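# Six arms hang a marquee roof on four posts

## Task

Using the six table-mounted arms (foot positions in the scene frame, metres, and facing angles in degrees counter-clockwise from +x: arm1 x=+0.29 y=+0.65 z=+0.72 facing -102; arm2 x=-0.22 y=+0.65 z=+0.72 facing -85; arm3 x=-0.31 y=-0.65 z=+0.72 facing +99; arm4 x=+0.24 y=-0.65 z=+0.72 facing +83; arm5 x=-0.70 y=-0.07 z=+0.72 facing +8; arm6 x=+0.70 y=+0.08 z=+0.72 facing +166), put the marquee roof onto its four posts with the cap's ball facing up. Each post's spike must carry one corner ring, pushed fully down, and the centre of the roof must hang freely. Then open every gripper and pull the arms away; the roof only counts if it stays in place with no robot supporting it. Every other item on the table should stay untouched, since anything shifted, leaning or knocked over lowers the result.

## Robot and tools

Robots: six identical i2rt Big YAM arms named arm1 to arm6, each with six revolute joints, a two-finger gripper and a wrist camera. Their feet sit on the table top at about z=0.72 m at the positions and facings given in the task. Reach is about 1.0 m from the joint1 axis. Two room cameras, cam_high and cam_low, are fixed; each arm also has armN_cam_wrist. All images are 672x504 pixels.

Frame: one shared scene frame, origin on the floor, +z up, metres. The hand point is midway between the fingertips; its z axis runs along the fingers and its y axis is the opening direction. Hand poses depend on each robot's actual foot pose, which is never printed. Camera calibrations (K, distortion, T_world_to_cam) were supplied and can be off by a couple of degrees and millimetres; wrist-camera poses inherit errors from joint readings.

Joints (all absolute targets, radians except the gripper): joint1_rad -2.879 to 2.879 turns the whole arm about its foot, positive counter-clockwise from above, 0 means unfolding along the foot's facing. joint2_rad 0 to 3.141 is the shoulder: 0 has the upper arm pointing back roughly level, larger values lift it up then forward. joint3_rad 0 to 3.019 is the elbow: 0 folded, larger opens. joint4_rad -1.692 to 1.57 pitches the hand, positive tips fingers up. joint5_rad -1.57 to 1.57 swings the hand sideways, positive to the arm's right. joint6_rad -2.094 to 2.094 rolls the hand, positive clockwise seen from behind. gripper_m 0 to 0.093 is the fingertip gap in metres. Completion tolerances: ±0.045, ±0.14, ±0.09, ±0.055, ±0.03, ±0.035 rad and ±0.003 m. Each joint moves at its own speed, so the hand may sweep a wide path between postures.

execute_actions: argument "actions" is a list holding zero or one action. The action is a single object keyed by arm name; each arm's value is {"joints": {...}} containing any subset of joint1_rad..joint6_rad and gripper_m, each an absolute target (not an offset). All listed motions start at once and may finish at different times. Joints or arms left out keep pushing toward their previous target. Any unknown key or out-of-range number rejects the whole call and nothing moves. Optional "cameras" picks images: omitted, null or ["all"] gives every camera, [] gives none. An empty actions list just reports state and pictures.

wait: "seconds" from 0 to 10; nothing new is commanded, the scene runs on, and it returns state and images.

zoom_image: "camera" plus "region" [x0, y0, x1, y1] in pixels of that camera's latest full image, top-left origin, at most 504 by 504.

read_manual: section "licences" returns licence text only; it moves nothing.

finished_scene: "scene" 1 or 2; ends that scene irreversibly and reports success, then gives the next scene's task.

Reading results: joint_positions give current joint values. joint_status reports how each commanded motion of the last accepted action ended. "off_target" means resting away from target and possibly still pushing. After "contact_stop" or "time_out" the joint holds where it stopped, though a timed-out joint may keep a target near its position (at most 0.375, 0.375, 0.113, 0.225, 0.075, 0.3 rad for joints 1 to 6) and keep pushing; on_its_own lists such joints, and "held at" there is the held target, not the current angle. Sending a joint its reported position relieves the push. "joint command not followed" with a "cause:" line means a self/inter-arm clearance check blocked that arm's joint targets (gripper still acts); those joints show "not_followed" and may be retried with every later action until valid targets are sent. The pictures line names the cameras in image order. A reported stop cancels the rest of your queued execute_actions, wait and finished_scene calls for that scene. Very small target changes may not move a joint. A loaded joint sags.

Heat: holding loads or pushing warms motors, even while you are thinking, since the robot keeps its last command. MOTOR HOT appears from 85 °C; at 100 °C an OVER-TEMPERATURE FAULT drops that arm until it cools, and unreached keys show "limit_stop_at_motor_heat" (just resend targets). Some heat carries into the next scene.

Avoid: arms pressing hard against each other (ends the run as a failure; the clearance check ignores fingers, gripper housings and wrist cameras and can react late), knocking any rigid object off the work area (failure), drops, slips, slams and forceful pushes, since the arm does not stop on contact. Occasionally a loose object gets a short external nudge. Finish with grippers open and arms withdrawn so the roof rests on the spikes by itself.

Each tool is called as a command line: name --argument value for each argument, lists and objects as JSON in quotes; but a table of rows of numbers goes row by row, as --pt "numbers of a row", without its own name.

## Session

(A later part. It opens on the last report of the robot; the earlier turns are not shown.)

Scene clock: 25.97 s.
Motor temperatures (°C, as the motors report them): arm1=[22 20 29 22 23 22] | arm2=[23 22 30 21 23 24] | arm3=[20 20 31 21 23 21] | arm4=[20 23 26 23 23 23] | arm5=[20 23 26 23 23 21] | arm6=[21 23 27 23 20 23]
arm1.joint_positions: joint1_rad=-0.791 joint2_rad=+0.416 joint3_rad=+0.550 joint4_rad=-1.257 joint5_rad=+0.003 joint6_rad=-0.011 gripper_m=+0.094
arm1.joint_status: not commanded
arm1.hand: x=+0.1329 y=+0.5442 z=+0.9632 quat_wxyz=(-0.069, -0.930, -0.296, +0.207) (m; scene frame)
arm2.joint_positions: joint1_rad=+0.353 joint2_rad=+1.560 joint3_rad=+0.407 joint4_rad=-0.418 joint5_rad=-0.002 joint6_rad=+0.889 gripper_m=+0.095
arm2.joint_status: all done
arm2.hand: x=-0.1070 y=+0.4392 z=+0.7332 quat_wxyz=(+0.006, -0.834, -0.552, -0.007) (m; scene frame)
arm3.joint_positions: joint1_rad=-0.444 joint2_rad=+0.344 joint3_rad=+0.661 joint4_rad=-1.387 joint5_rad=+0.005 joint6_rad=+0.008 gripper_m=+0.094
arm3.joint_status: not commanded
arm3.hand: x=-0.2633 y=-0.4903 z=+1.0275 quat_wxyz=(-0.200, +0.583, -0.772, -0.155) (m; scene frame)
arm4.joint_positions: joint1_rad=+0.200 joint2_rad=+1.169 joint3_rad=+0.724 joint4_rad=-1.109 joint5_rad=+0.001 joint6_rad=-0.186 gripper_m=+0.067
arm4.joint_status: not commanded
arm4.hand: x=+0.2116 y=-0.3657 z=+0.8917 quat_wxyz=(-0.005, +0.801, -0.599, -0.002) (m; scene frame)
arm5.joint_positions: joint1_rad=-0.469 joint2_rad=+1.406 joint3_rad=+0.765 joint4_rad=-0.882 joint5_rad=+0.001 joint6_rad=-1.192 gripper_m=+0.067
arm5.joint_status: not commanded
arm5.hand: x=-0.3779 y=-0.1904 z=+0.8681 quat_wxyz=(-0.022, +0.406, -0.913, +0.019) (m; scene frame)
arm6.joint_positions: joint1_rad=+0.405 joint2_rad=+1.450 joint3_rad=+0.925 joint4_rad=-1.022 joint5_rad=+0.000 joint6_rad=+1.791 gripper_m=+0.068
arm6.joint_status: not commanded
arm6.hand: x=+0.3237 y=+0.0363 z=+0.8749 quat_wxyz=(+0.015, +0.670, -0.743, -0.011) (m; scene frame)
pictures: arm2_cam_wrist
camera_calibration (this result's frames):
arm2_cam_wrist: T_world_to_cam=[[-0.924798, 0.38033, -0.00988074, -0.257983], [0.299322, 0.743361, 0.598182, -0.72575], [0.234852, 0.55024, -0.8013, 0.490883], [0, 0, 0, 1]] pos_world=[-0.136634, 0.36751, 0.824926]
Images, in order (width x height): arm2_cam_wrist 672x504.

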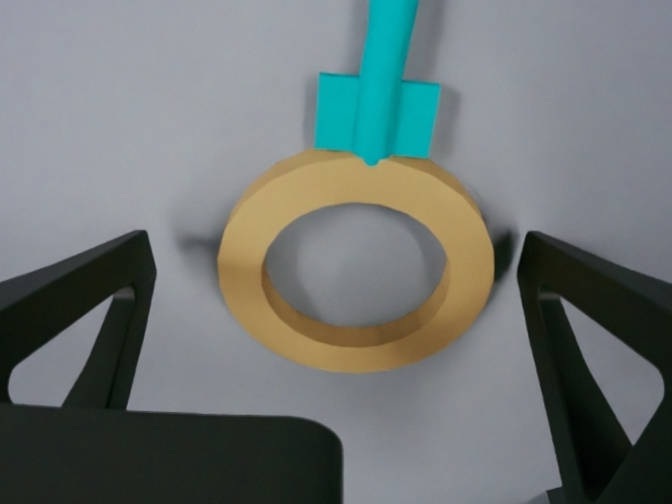

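execute_actions --actions '[{"arm2":{"joints":{"joint2_rad":1.61}}}]' --cameras '[]'

execute_actions --actions '[{"arm2":{"joints":{"gripper_m":0.055}}}]' --cameras '["arm2_cam_wrist"]'

Scene clock: 27.37 s.
Motor temperatures (°C, as the motors report them): arm1=[22 20 29 22 23 22] | arm2=[23 22 29 21 23 24] | arm3=[20 20 31 21 23 21] | arm4=[20 23 26 23 23 23] | arm5=[20 23 26 23 23 21] | arm6=[21 23 27 23 20 23]
arm1.joint_positions: joint1_rad=-0.791 joint2_rad=+0.416 joint3_rad=+0.550 joint4_rad=-1.257 joint5_rad=+0.003 joint6_rad=-0.011 gripper_m=+0.094
arm1.joint_status: not commanded
arm1.hand: x=+0.1329 y=+0.5442 z=+0.9632 quat_wxyz=(-0.069, -0.930, -0.296, +0.207) (m; scene frame)
arm2.joint_positions: joint1_rad=+0.353 joint2_rad=+1.584 joint3_rad=+0.407 joint4_rad=-0.418 joint5_rad=+0.000 joint6_rad=+0.897 gripper_m=+0.095
arm2.joint_status: all done
arm2.hand: x=-0.1096 y=+0.4435 z=+0.7280 quat_wxyz=(+0.018, -0.836, -0.549, -0.007) (m; scene frame)
arm3.joint_positions: joint1_rad=-0.444 joint2_rad=+0.344 joint3_rad=+0.661 joint4_rad=-1.387 joint5_rad=+0.005 joint6_rad=+0.008 gripper_m=+0.094
arm3.joint_status: not commanded
arm3.hand: x=-0.2633 y=-0.4903 z=+1.0275 quat_wxyz=(-0.200, +0.583, -0.772, -0.155) (m; scene frame)
arm4.joint_positions: joint1_rad=+0.200 joint2_rad=+1.169 joint3_rad=+0.724 joint4_rad=-1.109 joint5_rad=+0.001 joint6_rad=-0.186 gripper_m=+0.067
arm4.joint_status: not commanded
arm4.hand: x=+0.2116 y=-0.3657 z=+0.8917 quat_wxyz=(-0.005, +0.801, -0.599, -0.002) (m; scene frame)
arm5.joint_positions: joint1_rad=-0.469 joint2_rad=+1.406 joint3_rad=+0.765 joint4_rad=-0.882 joint5_rad=+0.001 joint6_rad=-1.192 gripper_m=+0.067
arm5.joint_status: not commanded
arm5.hand: x=-0.3779 y=-0.1904 z=+0.8681 quat_wxyz=(-0.022, +0.406, -0.913, +0.019) (m; scene frame)
arm6.joint_positions: joint1_rad=+0.405 joint2_rad=+1.450 joint3_rad=+0.925 joint4_rad=-1.022 joint5_rad=+0.000 joint6_rad=+1.791 gripper_m=+0.068
arm6.joint_status: not commanded
arm6.hand: x=+0.3237 y=+0.0363 z=+0.8749 quat_wxyz=(+0.015, +0.670, -0.743, -0.011) (m; scene frame)
pictures: none
No camera images: the call's "cameras" was empty. Leave "cameras" out to get every camera's image.

Scene clock: 27.93 s.
Motor temperatures (°C, as the motors report them): arm1=[22 20 29 22 23 22] | arm2=[23 22 29 21 23 24] | arm3=[20 20 32 21 23 21] | arm4=[20 23 26 23 23 23] | arm5=[20 23 26 23 23 21] | arm6=[21 23 27 23 20 23]
arm1.joint_positions: joint1_rad=-0.791 joint2_rad=+0.416 joint3_rad=+0.550 joint4_rad=-1.257 joint5_rad=+0.003 joint6_rad=-0.011 gripper_m=+0.094
arm1.joint_status: not commanded
arm1.hand: x=+0.1329 y=+0.5442 z=+0.9632 quat_wxyz=(-0.069, -0.930, -0.296, +0.207) (m; scene frame)
arm2.joint_positions: joint1_rad=+0.353 joint2_rad=+1.584 joint3_rad=+0.407 joint4_rad=-0.418 joint5_rad=+0.004 joint6_rad=+0.897 gripper_m=+0.068
arm2.joint_status: gripper_m off_target (ended at +0.068, target +0.055)
arm2.hand: x=-0.1103 y=+0.4431 z=+0.7280 quat_wxyz=(+0.018, -0.836, -0.549, -0.005) (m; scene frame)
arm3.joint_positions: joint1_rad=-0.444 joint2_rad=+0.344 joint3_rad=+0.661 joint4_rad=-1.387 joint5_rad=+0.005 joint6_rad=+0.008 gripper_m=+0.094
arm3.joint_status: not commanded
arm3.hand: x=-0.2633 y=-0.4903 z=+1.0275 quat_wxyz=(-0.200, +0.583, -0.772, -0.155) (m; scene frame)
arm4.joint_positions: joint1_rad=+0.200 joint2_rad=+1.169 joint3_rad=+0.724 joint4_rad=-1.109 joint5_rad=+0.001 joint6_rad=-0.186 gripper_m=+0.067
arm4.joint_status: not commanded
arm4.hand: x=+0.2116 y=-0.3657 z=+0.8917 quat_wxyz=(-0.005, +0.801, -0.599, -0.002) (m; scene frame)
arm5.joint_positions: joint1_rad=-0.469 joint2_rad=+1.406 joint3_rad=+0.765 joint4_rad=-0.882 joint5_rad=+0.001 joint6_rad=-1.192 gripper_m=+0.067
arm5.joint_status: not commanded
arm5.hand: x=-0.3779 y=-0.1904 z=+0.8681 quat_wxyz=(-0.022, +0.406, -0.913, +0.019) (m; scene frame)
arm6.joint_positions: joint1_rad=+0.405 joint2_rad=+1.450 joint3_rad=+0.925 joint4_rad=-1.022 joint5_rad=+0.000 joint6_rad=+1.791 gripper_m=+0.068
arm6.joint_status: not commanded
arm6.hand: x=+0.3237 y=+0.0363 z=+0.8749 quat_wxyz=(+0.015, +0.670, -0.743, -0.011) (m; scene frame)
pictures: arm2_cam_wrist
camera_calibration (this result's frames):
arm2_cam_wrist: T_world_to_cam=[[-0.921718, 0.38767, 0.012162, -0.281518], [0.315147, 0.730271, 0.606124, -0.722806], [0.226095, 0.562508, -0.795277, 0.474589], [0, 0, 0, 1]] pos_world=[-0.138992, 0.37002, 0.818964]
Images, in order (width x height): arm2_cam_wrist 672x504.

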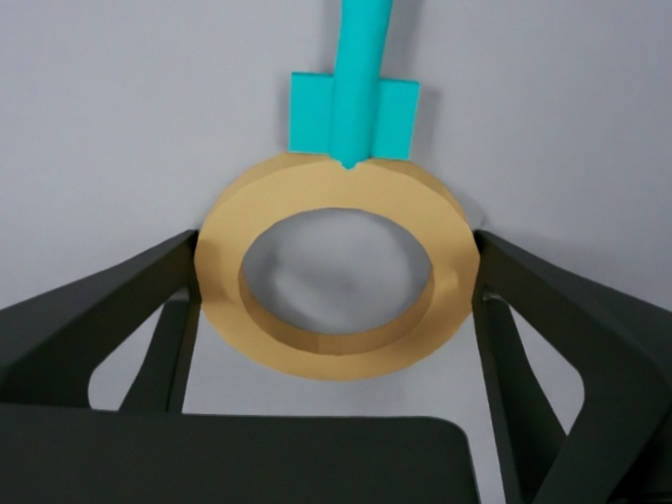

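execute_actions --actions '[{"arm2":{"joints":{"joint1_rad":0.0,"joint2_rad":1.157,"joint3_rad":1.155,"joint4_rad":-1.555,"joint6_rad":-0.8}},"arm4":{"joints":{"joint1_rad":0.2,"joint2_rad":1.06,"joint3_rad":1.105,"joint4_rad":-1.6,"joint6_rad":-0.8}},"arm5":{"joints":{"joint1_rad":-0.42,"joint2_rad":1.34,"joint3_rad":1.27,"joint4_rad":-1.47}},"arm6":{"joints":{"joint1_rad":0.15,"joint2_rad":1.24,"joint3_rad":1.285,"joint4_rad":-1.595,"joint5_rad":0.12}}}]' --cameras '["cam_high","cam_low"]'

Scene clock: 32.03 s.
Motor temperatures (°C, as the motors report them): arm1=[22 20 30 22 23 22] | arm2=[23 22 29 21 23 24] | arm3=[20 20 32 21 23 21] | arm4=[20 23 26 23 23 23] | arm5=[20 23 27 23 23 21] | arm6=[21 23 28 23 20 23]
arm1.joint_positions: joint1_rad=-0.791 joint2_rad=+0.416 joint3_rad=+0.550 joint4_rad=-1.257 joint5_rad=+0.003 joint6_rad=-0.011 gripper_m=+0.094
arm1.joint_status: not commanded
arm1.hand: x=+0.1329 y=+0.5442 z=+0.9632 quat_wxyz=(-0.069, -0.930, -0.296, +0.207) (m; scene frame)
arm2.joint_positions: joint1_rad=+0.004 joint2_rad=+1.142 joint3_rad=+1.110 joint4_rad=-1.543 joint5_rad=+0.000 joint6_rad=-0.787 gripper_m=+0.068
arm2.joint_status: all done
arm2.hand: x=-0.1789 y=+0.3420 z=+1.0615 quat_wxyz=(+0.002, -0.317, -0.948, -0.010) (m; scene frame)
arm3.joint_positions: joint1_rad=-0.444 joint2_rad=+0.344 joint3_rad=+0.661 joint4_rad=-1.387 joint5_rad=+0.005 joint6_rad=+0.008 gripper_m=+0.094
arm3.joint_status: not commanded
arm3.hand: x=-0.2633 y=-0.4903 z=+1.0275 quat_wxyz=(-0.200, +0.583, -0.772, -0.155) (m; scene frame)
arm4.joint_positions: joint1_rad=+0.200 joint2_rad=+1.054 joint3_rad=+1.066 joint4_rad=-1.584 joint5_rad=+0.001 joint6_rad=-0.785 gripper_m=+0.067
arm4.joint_status: all done
arm4.hand: x=+0.2120 y=-0.3743 z=+1.0484 quat_wxyz=(+0.003, +0.942, -0.336, +0.003) (m; scene frame)
arm5.joint_positions: joint1_rad=-0.425 joint2_rad=+1.338 joint3_rad=+1.225 joint4_rad=-1.453 joint5_rad=+0.001 joint6_rad=-1.193 gripper_m=+0.067
arm5.joint_status: all done
arm5.hand: x=-0.3401 y=-0.1875 z=+1.0528 quat_wxyz=(-0.006, +0.426, -0.905, +0.004) (m; scene frame)
arm6.joint_positions: joint1_rad=+0.147 joint2_rad=+1.237 joint3_rad=+1.262 joint4_rad=-1.587 joint5_rad=+0.120 joint6_rad=+1.792 gripper_m=+0.068
arm6.joint_status: all done
arm6.hand: x=+0.3641 y=+0.1496 z=+1.0726 quat_wxyz=(-0.032, +0.567, -0.822, -0.051) (m; scene frame)
pictures: cam_high, cam_low
Images, in order (width x height): cam_high 672x504, cam_low 672x504.

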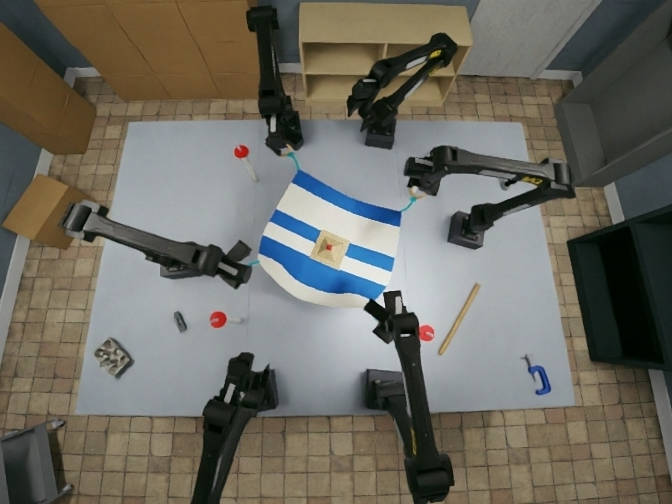

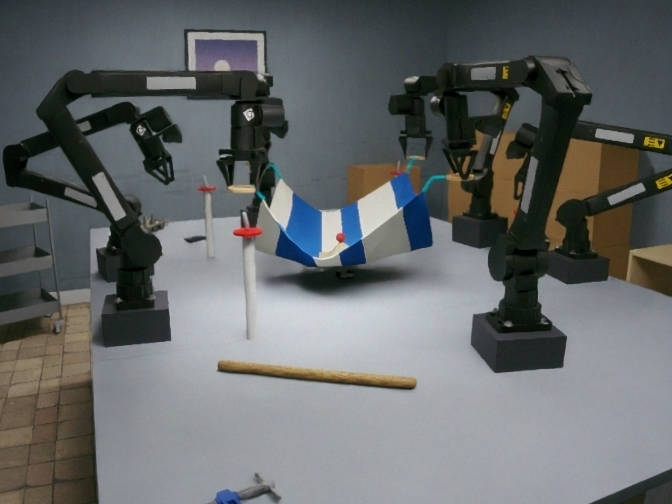

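execute_actions --actions '[{"arm2":{"joints":{"joint1_rad":-0.70,"joint6_rad":-1.35}},"arm4":{"joints":{"joint1_rad":-0.45,"joint6_rad":-1.35}},"arm5":{"joints":{"joint1_rad":-0.92,"joint6_rad":-1.45}},"arm6":{"joints":{"joint1_rad":-0.395}}}]' --cameras '["arm2_cam_wrist","arm4_cam_wrist","arm5_cam_wrist","arm6_cam_wrist","cam_low"]'

Scene clock: 34.33 s.
Motor temperatures (°C, as the motors report them): arm1=[22 20 30 22 23 22] | arm2=[23 22 30 21 23 24] | arm3=[20 20 32 21 23 21] | arm4=[20 23 27 23 23 23] | arm5=[20 23 28 23 23 21] | arm6=[21 23 28 23 20 23]
arm1.joint_positions: joint1_rad=-0.791 joint2_rad=+0.416 joint3_rad=+0.550 joint4_rad=-1.257 joint5_rad=+0.003 joint6_rad=-0.011 gripper_m=+0.094
arm1.joint_status: not commanded
arm1.hand: x=+0.1329 y=+0.5442 z=+0.9632 quat_wxyz=(-0.069, -0.930, -0.296, +0.207) (m; scene frame)
arm2.joint_positions: joint1_rad=-0.678 joint2_rad=+1.145 joint3_rad=+1.110 joint4_rad=-1.543 joint5_rad=-0.012 joint6_rad=-1.338 gripper_m=+0.068
arm2.joint_status: all done
arm2.hand: x=-0.3781 y=+0.3820 z=+1.0605 quat_wxyz=(-0.005, -0.378, -0.926, -0.011) (m; scene frame)
arm3.joint_positions: joint1_rad=-0.444 joint2_rad=+0.344 joint3_rad=+0.661 joint4_rad=-1.387 joint5_rad=+0.005 joint6_rad=+0.008 gripper_m=+0.094
arm3.joint_status: not commanded
arm3.hand: x=-0.2633 y=-0.4903 z=+1.0275 quat_wxyz=(-0.200, +0.583, -0.772, -0.155) (m; scene frame)
arm4.joint_positions: joint1_rad=-0.432 joint2_rad=+1.054 joint3_rad=+1.066 joint4_rad=-1.584 joint5_rad=-0.013 joint6_rad=-1.333 gripper_m=+0.067
arm4.joint_status: all done
arm4.hand: x=+0.3772 y=-0.4101 z=+1.0493 quat_wxyz=(+0.002, +0.927, -0.375, -0.004) (m; scene frame)
arm5.joint_positions: joint1_rad=-0.911 joint2_rad=+1.338 joint3_rad=+1.225 joint4_rad=-1.453 joint5_rad=-0.011 joint6_rad=-1.446 gripper_m=+0.067
arm5.joint_status: all done
arm5.hand: x=-0.4354 y=-0.3416 z=+1.0518 quat_wxyz=(-0.011, +0.319, -0.948, +0.001) (m; scene frame)
arm6.joint_positions: joint1_rad=-0.379 joint2_rad=+1.237 joint3_rad=+1.262 joint4_rad=-1.587 joint5_rad=+0.110 joint6_rad=+1.792 gripper_m=+0.068
arm6.joint_status: all done
arm6.hand: x=+0.4439 y=+0.3094 z=+1.0713 quat_wxyz=(-0.037, +0.334, -0.941, -0.035) (m; scene frame)
pictures: arm2_cam_wrist, arm4_cam_wrist, arm5_cam_wrist, arm6_cam_wrist, cam_low
camera_calibration (this result's frames):
arm2_cam_wrist: T_world_to_cam=[[-0.691503, -0.721482, -0.0358647, 0.0529283], [-0.601764, 0.547872, 0.581133, -1.04582], [-0.399628, 0.423438, -0.813018, 0.669294], [0, 0, 0, 1]] pos_world=[-0.325271, 0.32776, 1.15381]
arm4_cam_wrist: T_world_to_cam=[[0.68969, 0.724098, -0.00322173, 0.0386431], [0.586585, -0.556091, 0.588797, -1.06319], [0.424555, -0.407977, -0.808275, 0.644805], [0, 0, 0, 1]] pos_world=[0.323243, -0.356145, 1.14731]
arm5_cam_wrist: T_world_to_cam=[[0.592385, -0.805654, 0.00149401, -0.0210388], [-0.665836, -0.488533, 0.563913, -1.04303], [-0.453589, -0.335048, -0.825833, 0.677445], [0, 0, 0, 1]] pos_world=[-0.374742, -0.299528, 1.14767]
arm6_cam_wrist: T_world_to_cam=[[0.631317, -0.774536, -0.0391361, -0.000596094], [-0.657717, -0.561472, 0.502153, -0.0685323], [-0.41091, -0.291278, -0.863893, 1.32472], [0, 0, 0, 1]] pos_world=[0.499641, 0.34692, 1.1788]
Images, in order (width x height): arm2_cam_wrist 672x504, arm4_cam_wrist 672x504, arm5_cam_wrist 672x504, arm6_cam_wrist 672x504, cam_low 672x504.

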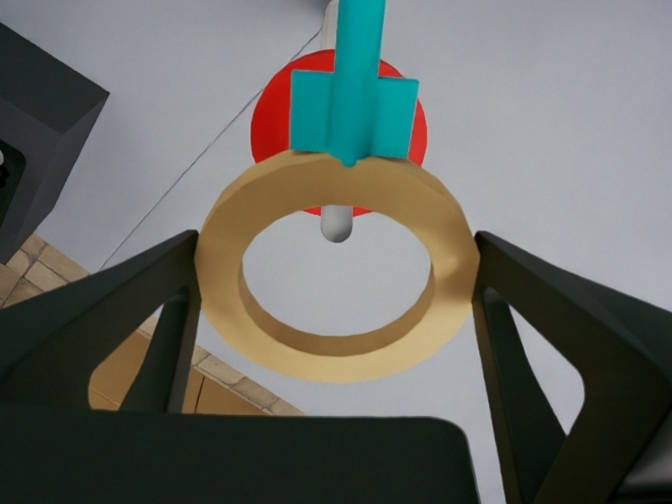

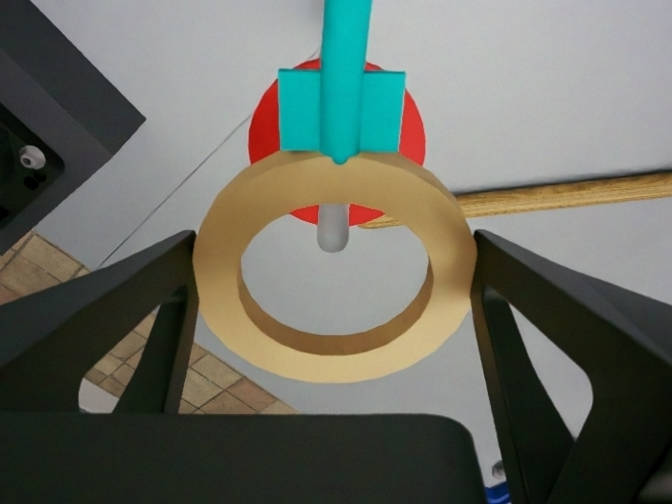

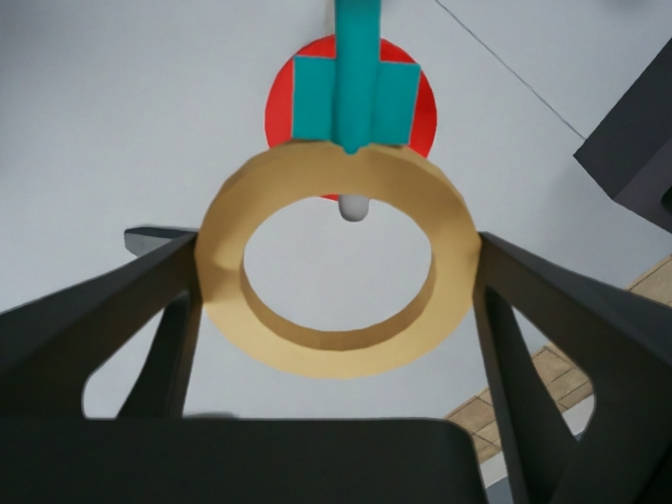

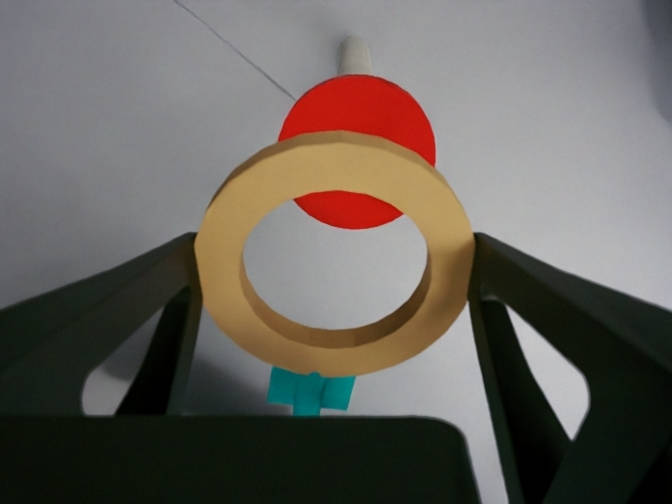

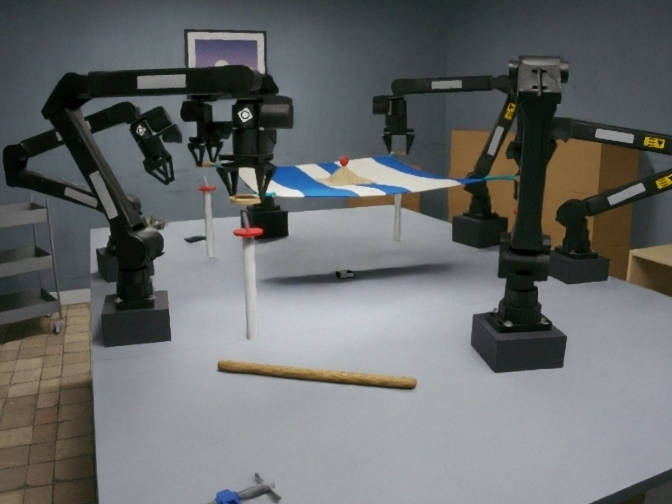

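execute_actions --actions '[{"arm2":{"joints":{"joint1_rad":-0.735,"joint3_rad":1.053,"joint4_rad":-1.47}},"arm4":{"joints":{"joint1_rad":-0.505,"joint3_rad":1.008,"joint4_rad":-1.525}},"arm5":{"joints":{"joint1_rad":-0.94,"joint3_rad":1.14,"joint4_rad":-1.33}},"arm6":{"joints":{"joint3_rad":1.185,"joint4_rad":-1.515}}}]' --cameras '["arm2_cam_wrist","arm4_cam_wrist","arm5_cam_wrist","arm6_cam_wrist"]'

Scene clock: 37.33 s.
Motor temperatures (°C, as the motors report them): arm1=[22 20 30 22 23 22] | arm2=[23 23 30 21 23 24] | arm3=[20 20 33 21 23 21] | arm4=[20 23 28 23 23 23] | arm5=[20 23 29 23 23 21] | arm6=[21 23 28 23 20 23]
arm1.joint_positions: joint1_rad=-0.791 joint2_rad=+0.416 joint3_rad=+0.550 joint4_rad=-1.257 joint5_rad=+0.003 joint6_rad=-0.011 gripper_m=+0.094
arm1.joint_status: not commanded
arm1.hand: x=+0.1329 y=+0.5442 z=+0.9632 quat_wxyz=(-0.069, -0.930, -0.296, +0.207) (m; scene frame)
arm2.joint_positions: joint1_rad=-0.706 joint2_rad=+1.148 joint3_rad=+1.046 joint4_rad=-1.475 joint5_rad=-0.019 joint6_rad=-1.340 gripper_m=+0.068
arm2.joint_status: all done
arm2.hand: x=-0.3842 y=+0.3866 z=+1.0356 quat_wxyz=(-0.008, -0.390, -0.921, -0.010) (m; scene frame)
arm3.joint_positions: joint1_rad=-0.444 joint2_rad=+0.344 joint3_rad=+0.661 joint4_rad=-1.387 joint5_rad=+0.005 joint6_rad=+0.008 gripper_m=+0.094
arm3.joint_status: not commanded
arm3.hand: x=-0.2633 y=-0.4903 z=+1.0275 quat_wxyz=(-0.200, +0.583, -0.772, -0.155) (m; scene frame)
arm4.joint_positions: joint1_rad=-0.481 joint2_rad=+1.054 joint3_rad=+1.022 joint4_rad=-1.532 joint5_rad=-0.020 joint6_rad=-1.335 gripper_m=+0.067
arm4.joint_status: all done
arm4.hand: x=+0.3886 y=-0.4150 z=+1.0326 quat_wxyz=(-0.003, +0.918, -0.397, -0.006) (m; scene frame)
arm5.joint_positions: joint1_rad=-0.911 joint2_rad=+1.338 joint3_rad=+1.148 joint4_rad=-1.348 joint5_rad=-0.011 joint6_rad=-1.446 gripper_m=+0.067
arm5.joint_status: all done
arm5.hand: x=-0.4332 y=-0.3436 z=+1.0230 quat_wxyz=(-0.017, +0.319, -0.948, +0.014) (m; scene frame)
arm6.joint_positions: joint1_rad=-0.379 joint2_rad=+1.238 joint3_rad=+1.181 joint4_rad=-1.519 joint5_rad=+0.110 joint6_rad=+1.792 gripper_m=+0.068
arm6.joint_status: all done
arm6.hand: x=+0.4464 y=+0.3071 z=+1.0396 quat_wxyz=(-0.042, +0.334, -0.941, -0.029) (m; scene frame)
pictures: arm2_cam_wrist, arm4_cam_wrist, arm5_cam_wrist, arm6_cam_wrist
camera_calibration (this result's frames):
arm2_cam_wrist: T_world_to_cam=[[-0.710185, -0.703095, -0.0359867, 0.0369417], [-0.589783, 0.56626, 0.575765, -1.03448], [-0.38444, 0.430124, -0.816823, 0.65182], [0, 0, 0, 1]] pos_world=[-0.333296, 0.331394, 1.12937]
arm4_cam_wrist: T_world_to_cam=[[0.722599, 0.691259, 0.003401, 0.00101345], [0.560703, -0.588987, 0.581985, -1.05939], [0.404306, -0.418635, -0.813192, 0.632999], [0, 0, 0, 1]] pos_world=[0.337345, -0.359671, 1.1313]
arm5_cam_wrist: T_world_to_cam=[[0.592185, -0.805235, 0.0302078, -0.053185], [-0.677148, -0.476967, 0.560334, -1.02353], [-0.436792, -0.352277, -0.827716, 0.657302], [0, 0, 0, 1]] pos_world=[-0.374481, -0.299464, 1.11918]
arm6_cam_wrist: T_world_to_cam=[[0.631809, -0.774756, -0.0238789, -0.0212519], [-0.663793, -0.556713, 0.499448, -0.0482017], [-0.400244, -0.299705, -0.866015, 1.29772], [0, 0, 0, 1]] pos_world=[0.500836, 0.345634, 1.14741]
Images, in order (width x height): arm2_cam_wrist 672x504, arm4_cam_wrist 672x504, arm5_cam_wrist 672x504, arm6_cam_wrist 672x504.

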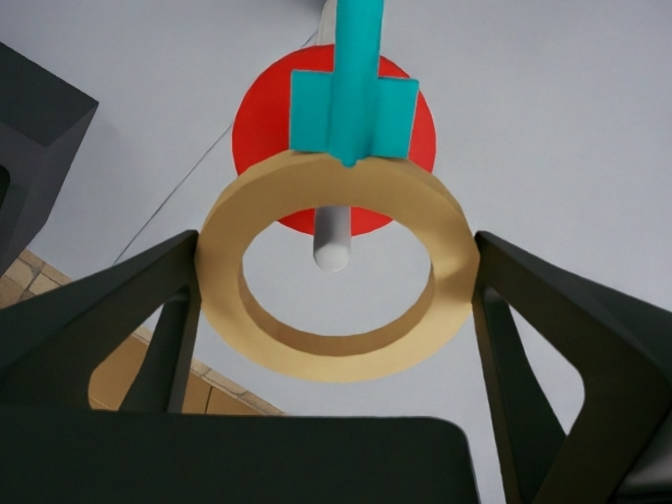

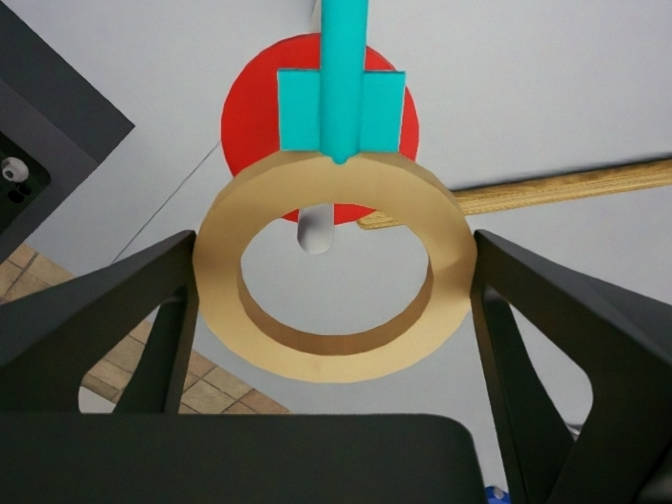

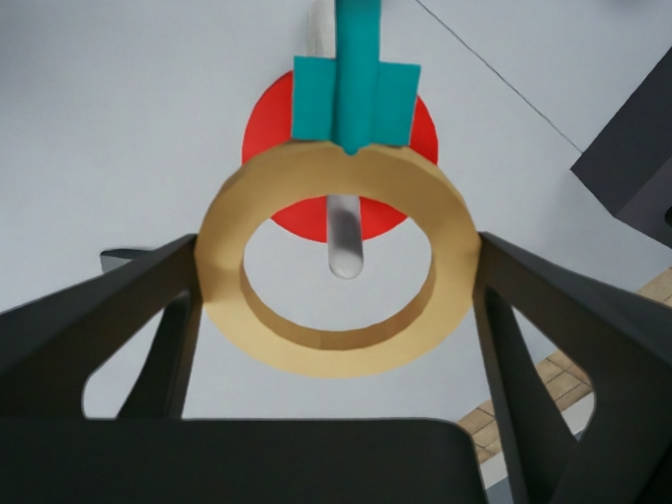

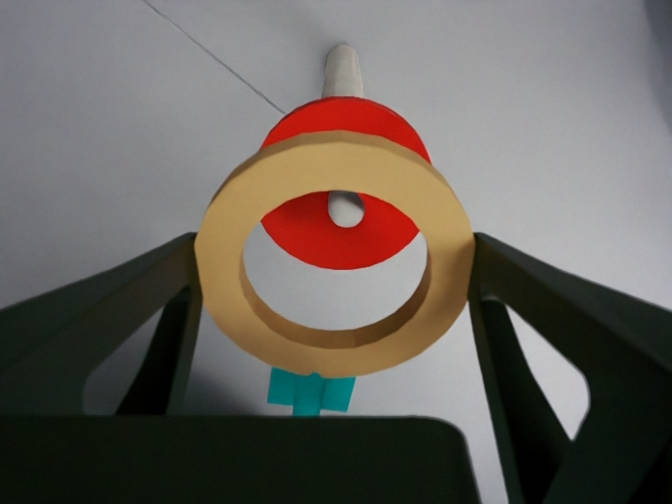

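execute_actions --actions '[{"arm2":{"joints":{"joint3_rad":0.943,"joint4_rad":-1.345}},"arm4":{"joints":{"joint3_rad":0.9,"joint4_rad":-1.415}},"arm5":{"joints":{"joint1_rad":-0.965,"joint2_rad":1.38,"joint3_rad":1.068,"joint4_rad":-1.235}},"arm6":{"joints":{"joint1_rad":-0.375,"joint3_rad":1.073,"joint4_rad":-1.385}}}]' --cameras '["arm2_cam_wrist","arm4_cam_wrist","arm5_cam_wrist","arm6_cam_wrist"]'

Scene clock: 39.40 s.
Motor temperatures (°C, as the motors report them): arm1=[22 20 30 22 23 22] | arm2=[23 23 30 21 23 24] | arm3=[20 20 33 21 23 21] | arm4=[20 23 28 23 23 23] | arm5=[20 23 29 23 23 21] | arm6=[21 23 28 23 20 23]
arm1.joint_positions: joint1_rad=-0.791 joint2_rad=+0.416 joint3_rad=+0.550 joint4_rad=-1.257 joint5_rad=+0.003 joint6_rad=-0.011 gripper_m=+0.094
arm1.joint_status: not commanded
arm1.hand: x=+0.1329 y=+0.5442 z=+0.9632 quat_wxyz=(-0.069, -0.930, -0.296, +0.207) (m; scene frame)
arm2.joint_positions: joint1_rad=-0.706 joint2_rad=+1.149 joint3_rad=+0.936 joint4_rad=-1.348 joint5_rad=-0.020 joint6_rad=-1.340 gripper_m=+0.068
arm2.joint_status: all done
arm2.hand: x=-0.3826 y=+0.3893 z=+0.9936 quat_wxyz=(-0.007, -0.390, -0.921, -0.002) (m; scene frame)
arm3.joint_positions: joint1_rad=-0.444 joint2_rad=+0.344 joint3_rad=+0.661 joint4_rad=-1.387 joint5_rad=+0.005 joint6_rad=+0.008 gripper_m=+0.094
arm3.joint_status: not commanded
arm3.hand: x=-0.2633 y=-0.4903 z=+1.0275 quat_wxyz=(-0.200, +0.583, -0.772, -0.155) (m; scene frame)
arm4.joint_positions: joint1_rad=-0.481 joint2_rad=+1.054 joint3_rad=+0.911 joint4_rad=-1.422 joint5_rad=-0.021 joint6_rad=-1.336 gripper_m=+0.067
arm4.joint_status: all done
arm4.hand: x=+0.3865 y=-0.4185 z=+0.9904 quat_wxyz=(-0.002, +0.918, -0.396, -0.007) (m; scene frame)
arm5.joint_positions: joint1_rad=-0.937 joint2_rad=+1.365 joint3_rad=+1.076 joint4_rad=-1.254 joint5_rad=-0.014 joint6_rad=-1.448 gripper_m=+0.067
arm5.joint_status: all done
arm5.hand: x=-0.4395 y=-0.3500 z=+0.9868 quat_wxyz=(-0.018, +0.307, -0.951, +0.012) (m; scene frame)
arm6.joint_positions: joint1_rad=-0.373 joint2_rad=+1.239 joint3_rad=+1.068 joint4_rad=-1.389 joint5_rad=+0.108 joint6_rad=+1.792 gripper_m=+0.068
arm6.joint_status: all done
arm6.hand: x=+0.4447 y=+0.3051 z=+0.9967 quat_wxyz=(-0.036, +0.336, -0.940, -0.036) (m; scene frame)
pictures: arm2_cam_wrist, arm4_cam_wrist, arm5_cam_wrist, arm6_cam_wrist
camera_calibration (this result's frames):
arm2_cam_wrist: T_world_to_cam=[[-0.710345, -0.703521, -0.0216394, 0.0243188], [-0.58558, 0.573643, 0.572739, -1.00917], [-0.390521, 0.419514, -0.819452, 0.621421], [0, 0, 0, 1]] pos_world=[-0.330996, 0.335316, 1.08774]
arm4_cam_wrist: T_world_to_cam=[[0.722076, 0.691809, 0.00249663, 0.00639108], [0.56176, -0.588437, 0.581521, -1.03542], [0.403771, -0.4185, -0.813527, 0.598669], [0, 0, 0, 1]] pos_world=[0.335316, -0.363155, 1.08913]
arm5_cam_wrist: T_world_to_cam=[[0.572521, -0.819522, 0.024576, -0.0616326], [-0.688175, -0.464036, 0.55775, -1.00837], [-0.445684, -0.336236, -0.829645, 0.625938], [0, 0, 0, 1]] pos_world=[-0.379678, -0.307965, 1.08324]
arm6_cam_wrist: T_world_to_cam=[[0.635665, -0.770914, -0.0402703, -0.00929224], [-0.653282, -0.564997, 0.503985, -0.0356973], [-0.411282, -0.294058, -0.862773, 1.25919], [0, 0, 0, 1]] pos_world=[0.50047, 0.342944, 1.10402]
Images, in order (width x height): arm2_cam_wrist 672x504, arm4_cam_wrist 672x504, arm5_cam_wrist 672x504, arm6_cam_wrist 672x504.

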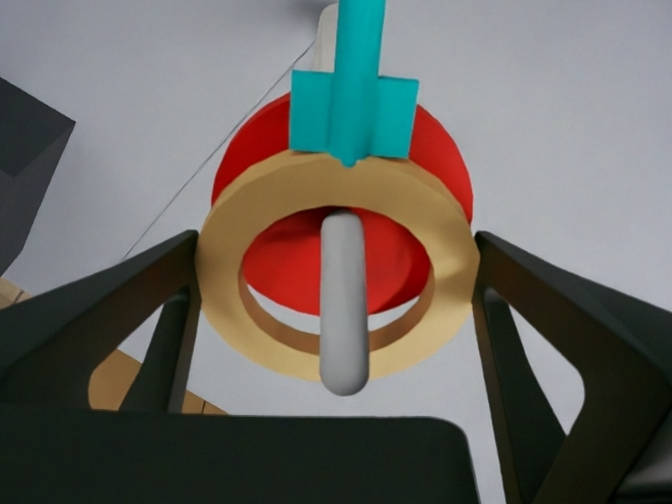

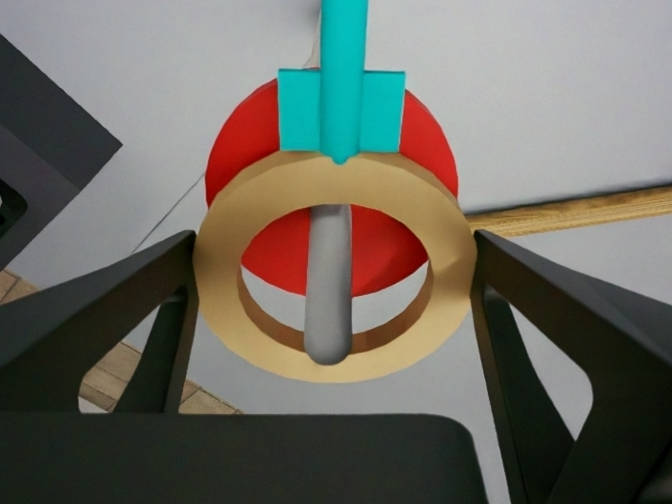

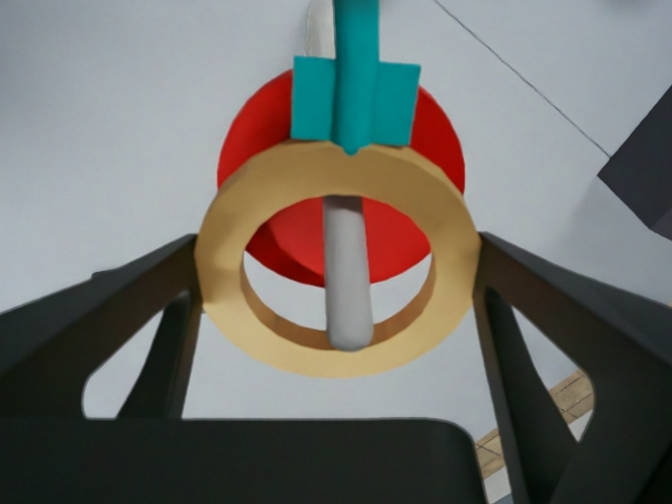

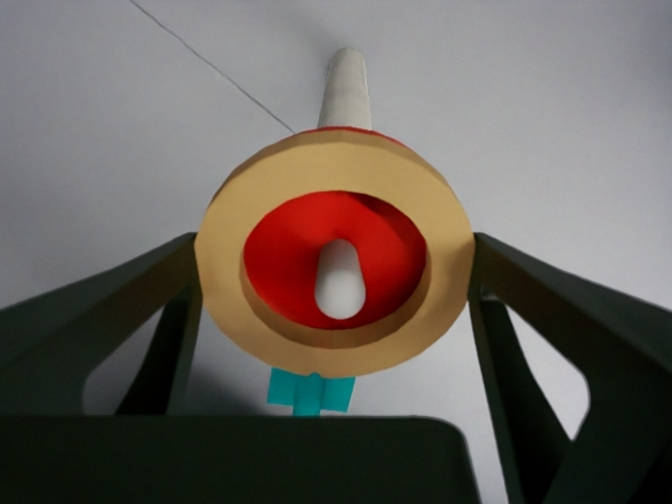

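execute_actions --actions '[{"arm2":{"joints":{"joint1_rad":-0.665,"joint3_rad":0.915,"joint4_rad":-1.31}},"arm4":{"joints":{"joint1_rad":-0.43,"joint3_rad":0.865,"joint4_rad":-1.375}},"arm5":{"joints":{"joint1_rad":-0.9,"joint3_rad":1.025,"joint4_rad":-1.185}},"arm6":{"joints":{"joint1_rad":-0.335,"joint3_rad":1.02,"joint4_rad":-1.325}}}]' --cameras '[]'

execute_actions --actions '[{"arm2":{"joints":{"gripper_m":0.093}},"arm4":{"joints":{"gripper_m":0.093}},"arm5":{"joints":{"gripper_m":0.093}},"arm6":{"joints":{"gripper_m":0.093}}}]' --cameras '["arm2_cam_wrist","arm4_cam_wrist","arm5_cam_wrist","arm6_cam_wrist"]'

Scene clock: 41.23 s.
Motor temperatures (°C, as the motors report them): arm1=[22 20 30 22 23 22] | arm2=[23 23 30 21 23 24] | arm3=[20 20 33 21 23 21] | arm4=[20 23 27 23 24 23] | arm5=[20 23 29 23 23 21] | arm6=[21 23 28 23 20 23]
arm1.joint_positions: joint1_rad=-0.791 joint2_rad=+0.416 joint3_rad=+0.550 joint4_rad=-1.257 joint5_rad=+0.003 joint6_rad=-0.011 gripper_m=+0.094
arm1.joint_status: not commanded
arm1.hand: x=+0.1329 y=+0.5442 z=+0.9632 quat_wxyz=(-0.069, -0.930, -0.296, +0.207) (m; scene frame)
arm2.joint_positions: joint1_rad=-0.670 joint2_rad=+1.149 joint3_rad=+0.932 joint4_rad=-1.324 joint5_rad=-0.010 joint6_rad=-1.344 gripper_m=+0.068
arm2.joint_status: all done
arm2.hand: x=-0.3771 y=+0.3807 z=+0.9920 quat_wxyz=(-0.001, -0.372, -0.928, +0.007) (m; scene frame)
arm3.joint_positions: joint1_rad=-0.444 joint2_rad=+0.344 joint3_rad=+0.661 joint4_rad=-1.387 joint5_rad=+0.005 joint6_rad=+0.008 gripper_m=+0.094
arm3.joint_status: not commanded
arm3.hand: x=-0.2633 y=-0.4903 z=+1.0275 quat_wxyz=(-0.200, +0.583, -0.772, -0.155) (m; scene frame)
arm4.joint_positions: joint1_rad=-0.430 joint2_rad=+1.053 joint3_rad=+0.891 joint4_rad=-1.383 joint5_rad=-0.012 joint6_rad=-1.336 gripper_m=+0.067
arm4.joint_status: all done
arm4.hand: x=+0.3777 y=-0.4094 z=+0.9829 quat_wxyz=(-0.011, +0.928, -0.373, -0.001) (m; scene frame)
arm5.joint_positions: joint1_rad=-0.900 joint2_rad=+1.364 joint3_rad=+1.047 joint4_rad=-1.205 joint5_rad=-0.008 joint6_rad=-1.449 gripper_m=+0.067
arm5.joint_status: all done
arm5.hand: x=-0.4291 y=-0.3421 z=+0.9770 quat_wxyz=(-0.019, +0.325, -0.945, +0.022) (m; scene frame)
arm6.joint_positions: joint1_rad=-0.339 joint2_rad=+1.228 joint3_rad=+1.045 joint4_rad=-1.342 joint5_rad=+0.117 joint6_rad=+1.791 gripper_m=+0.068
arm6.joint_status: all done
arm6.hand: x=+0.4353 y=+0.2995 z=+0.9921 quat_wxyz=(-0.030, +0.351, -0.934, -0.054) (m; scene frame)
pictures: none
No camera images: the call's "cameras" was empty. Leave "cameras" out to get every camera's image.

Scene clock: 41.87 s.
Motor temperatures (°C, as the motors report them): arm1=[22 20 30 22 23 22] | arm2=[23 23 30 21 23 24] | arm3=[20 20 33 21 23 21] | arm4=[20 23 27 23 24 23] | arm5=[20 23 29 23 23 21] | arm6=[21 23 28 23 20 23]
arm1.joint_positions: joint1_rad=-0.791 joint2_rad=+0.416 joint3_rad=+0.550 joint4_rad=-1.257 joint5_rad=+0.003 joint6_rad=-0.011 gripper_m=+0.094
arm1.joint_status: not commanded
arm1.hand: x=+0.1329 y=+0.5442 z=+0.9632 quat_wxyz=(-0.069, -0.930, -0.296, +0.207) (m; scene frame)
arm2.joint_positions: joint1_rad=-0.670 joint2_rad=+1.149 joint3_rad=+0.909 joint4_rad=-1.321 joint5_rad=-0.004 joint6_rad=-1.344 gripper_m=+0.093
arm2.joint_status: all done
arm2.hand: x=-0.3746 y=+0.3871 z=+0.9838 quat_wxyz=(+0.000, -0.372, -0.928, -0.003) (m; scene frame)
arm3.joint_positions: joint1_rad=-0.444 joint2_rad=+0.344 joint3_rad=+0.661 joint4_rad=-1.387 joint5_rad=+0.005 joint6_rad=+0.008 gripper_m=+0.094
arm3.joint_status: not commanded
arm3.hand: x=-0.2633 y=-0.4903 z=+1.0275 quat_wxyz=(-0.200, +0.583, -0.772, -0.155) (m; scene frame)
arm4.joint_positions: joint1_rad=-0.430 joint2_rad=+1.053 joint3_rad=+0.881 joint4_rad=-1.383 joint5_rad=-0.003 joint6_rad=-1.336 gripper_m=+0.093
arm4.joint_status: all done
arm4.hand: x=+0.3776 y=-0.4127 z=+0.9793 quat_wxyz=(-0.005, +0.928, -0.373, +0.003) (m; scene frame)
arm5.joint_positions: joint1_rad=-0.900 joint2_rad=+1.364 joint3_rad=+1.041 joint4_rad=-1.202 joint5_rad=-0.005 joint6_rad=-1.449 gripper_m=+0.093
arm5.joint_status: all done
arm5.hand: x=-0.4303 y=-0.3415 z=+0.9748 quat_wxyz=(-0.018, +0.325, -0.945, +0.022) (m; scene frame)
arm6.joint_positions: joint1_rad=-0.339 joint2_rad=+1.231 joint3_rad=+1.019 joint4_rad=-1.335 joint5_rad=+0.117 joint6_rad=+1.791 gripper_m=+0.093
arm6.joint_status: all done
arm6.hand: x=+0.4403 y=+0.2958 z=+0.9809 quat_wxyz=(-0.036, +0.352, -0.934, -0.044) (m; scene frame)
pictures: arm2_cam_wrist, arm4_cam_wrist, arm5_cam_wrist, arm6_cam_wrist
camera_calibration (this result's frames):
arm2_cam_wrist: T_world_to_cam=[[-0.682627, -0.730559, -0.017441, 0.0449767], [-0.59973, 0.546425, 0.584588, -1.00395], [-0.417546, 0.409515, -0.811143, 0.602982], [0, 0, 0, 1]] pos_world=[-0.319622, 0.33451, 1.07679]
arm4_cam_wrist: T_world_to_cam=[[0.686204, 0.727245, 0.0154465, 0.0243477], [0.578906, -0.558847, 0.593766, -1.0268], [0.440446, -0.398502, -0.80449, 0.581189], [0, 0, 0, 1]] pos_world=[0.321732, -0.359927, 1.07686]
arm5_cam_wrist: T_world_to_cam=[[0.60238, -0.796976, 0.0443616, -0.0583877], [-0.673901, -0.477997, 0.563362, -0.995505], [-0.427781, -0.369253, -0.825019, 0.61486], [0, 0, 0, 1]] pos_world=[-0.372675, -0.295344, 1.07069]
arm6_cam_wrist: T_world_to_cam=[[0.661251, -0.748151, -0.0549327, -0.0178477], [-0.631436, -0.594636, 0.497691, -0.0305585], [-0.405012, -0.294412, -0.865613, 1.24119], [0, 0, 0, 1]] pos_world=[0.495202, 0.333896, 1.08861]
Images, in order (width x height): arm2_cam_wrist 672x504, arm4_cam_wrist 672x504, arm5_cam_wrist 672x504, arm6_cam_wrist 672x504.

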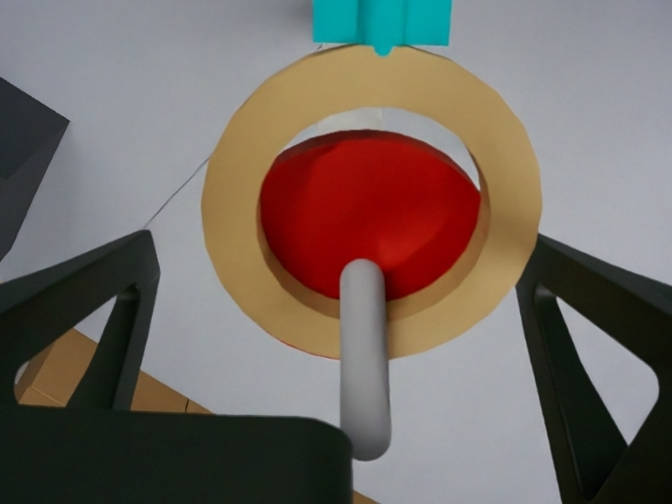

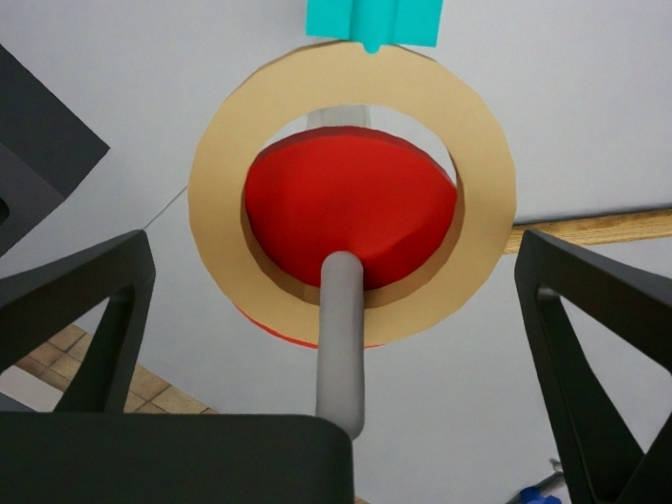

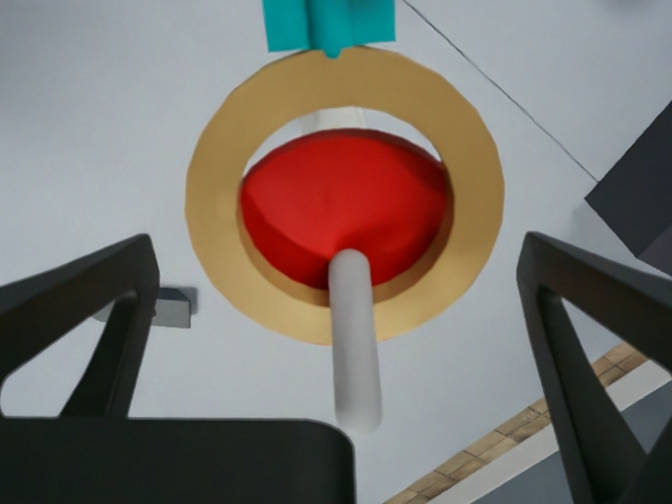

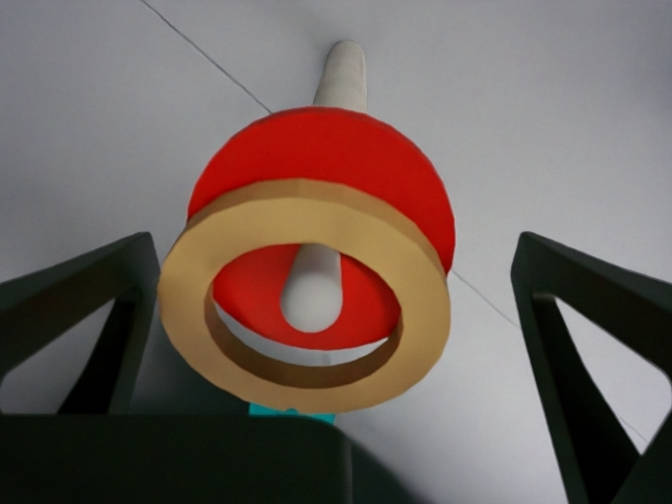

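execute_actions --actions '[{"arm2":{"joints":{"joint2_rad":0.55,"joint3_rad":0.99}},"arm4":{"joints":{"joint2_rad":0.45,"joint3_rad":0.95}},"arm5":{"joints":{"joint2_rad":0.7}},"arm6":{"joints":{"joint2_rad":0.6,"joint3_rad":1.1}}}]' --cameras '["cam_high","cam_low"]'

zoom_image --camera "cam_low" --region '[180, 140, 580, 320]'

Scene clock: 44.30 s.
Motor temperatures (°C, as the motors report them): arm1=[22 20 31 22 23 22] | arm2=[23 23 31 21 23 24] | arm3=[20 20 33 21 23 21] | arm4=[20 23 28 23 23 23] | arm5=[20 23 29 23 23 21] | arm6=[21 23 28 23 20 23]
arm1.joint_positions: joint1_rad=-0.791 joint2_rad=+0.416 joint3_rad=+0.550 joint4_rad=-1.257 joint5_rad=+0.003 joint6_rad=-0.011 gripper_m=+0.094
arm1.joint_status: not commanded
arm1.hand: x=+0.1329 y=+0.5442 z=+0.9632 quat_wxyz=(-0.069, -0.930, -0.296, +0.207) (m; scene frame)
arm2.joint_positions: joint1_rad=-0.670 joint2_rad=+0.545 joint3_rad=+0.961 joint4_rad=-1.320 joint5_rad=-0.004 joint6_rad=-1.344 gripper_m=+0.093
arm2.joint_status: all done
arm2.hand: x=-0.3408 y=+0.4423 z=+1.1636 quat_wxyz=(+0.050, -0.351, -0.880, +0.316) (m; scene frame)
arm3.joint_positions: joint1_rad=-0.444 joint2_rad=+0.344 joint3_rad=+0.661 joint4_rad=-1.387 joint5_rad=+0.005 joint6_rad=+0.008 gripper_m=+0.094
arm3.joint_status: not commanded
arm3.hand: x=-0.2633 y=-0.4903 z=+1.0275 quat_wxyz=(-0.200, +0.583, -0.772, -0.155) (m; scene frame)
arm4.joint_positions: joint1_rad=-0.430 joint2_rad=+0.445 joint3_rad=+0.909 joint4_rad=-1.383 joint5_rad=-0.003 joint6_rad=-1.336 gripper_m=+0.093
arm4.joint_status: all done
arm4.hand: x=+0.3398 y=-0.4754 z=+1.1276 quat_wxyz=(-0.314, +0.880, -0.352, +0.049) (m; scene frame)
arm5.joint_positions: joint1_rad=-0.900 joint2_rad=+0.692 joint3_rad=+1.031 joint4_rad=-1.200 joint5_rad=-0.005 joint6_rad=-1.449 gripper_m=+0.093
arm5.joint_status: all done
arm5.hand: x=-0.4962 y=-0.2778 z=+1.1907 quat_wxyz=(-0.159, +0.304, -0.885, +0.314) (m; scene frame)
arm6.joint_positions: joint1_rad=-0.339 joint2_rad=+0.593 joint3_rad=+1.067 joint4_rad=-1.331 joint5_rad=+0.117 joint6_rad=+1.791 gripper_m=+0.093
arm6.joint_status: all done
arm6.hand: x=+0.5184 y=+0.2412 z=+1.1828 quat_wxyz=(+0.152, +0.309, -0.881, -0.324) (m; scene frame)
pictures: cam_high, cam_low
Images, in order (width x height): cam_high 672x504, cam_low 672x504.

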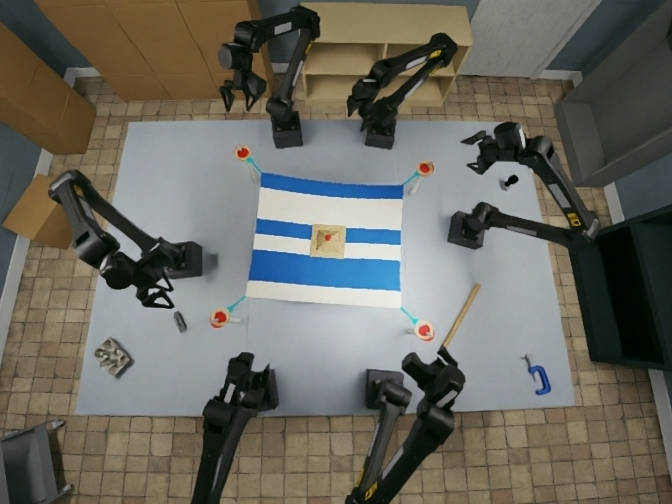

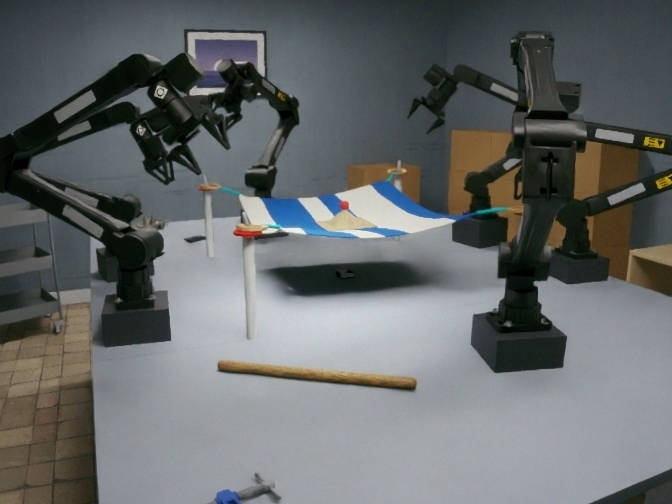

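Region (180, 140, 580, 320) of cam_low's 672x504 image, scaled by 1.260, with more detail than that image has; it fills the top 227 rows of this view, and the rest is white.

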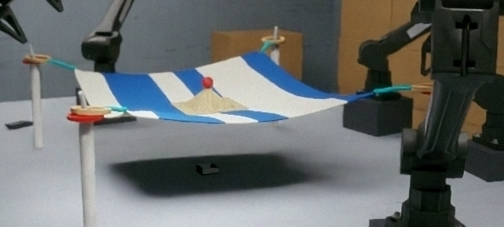

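finished_scene --scene 2

The scene is finished: the task was done.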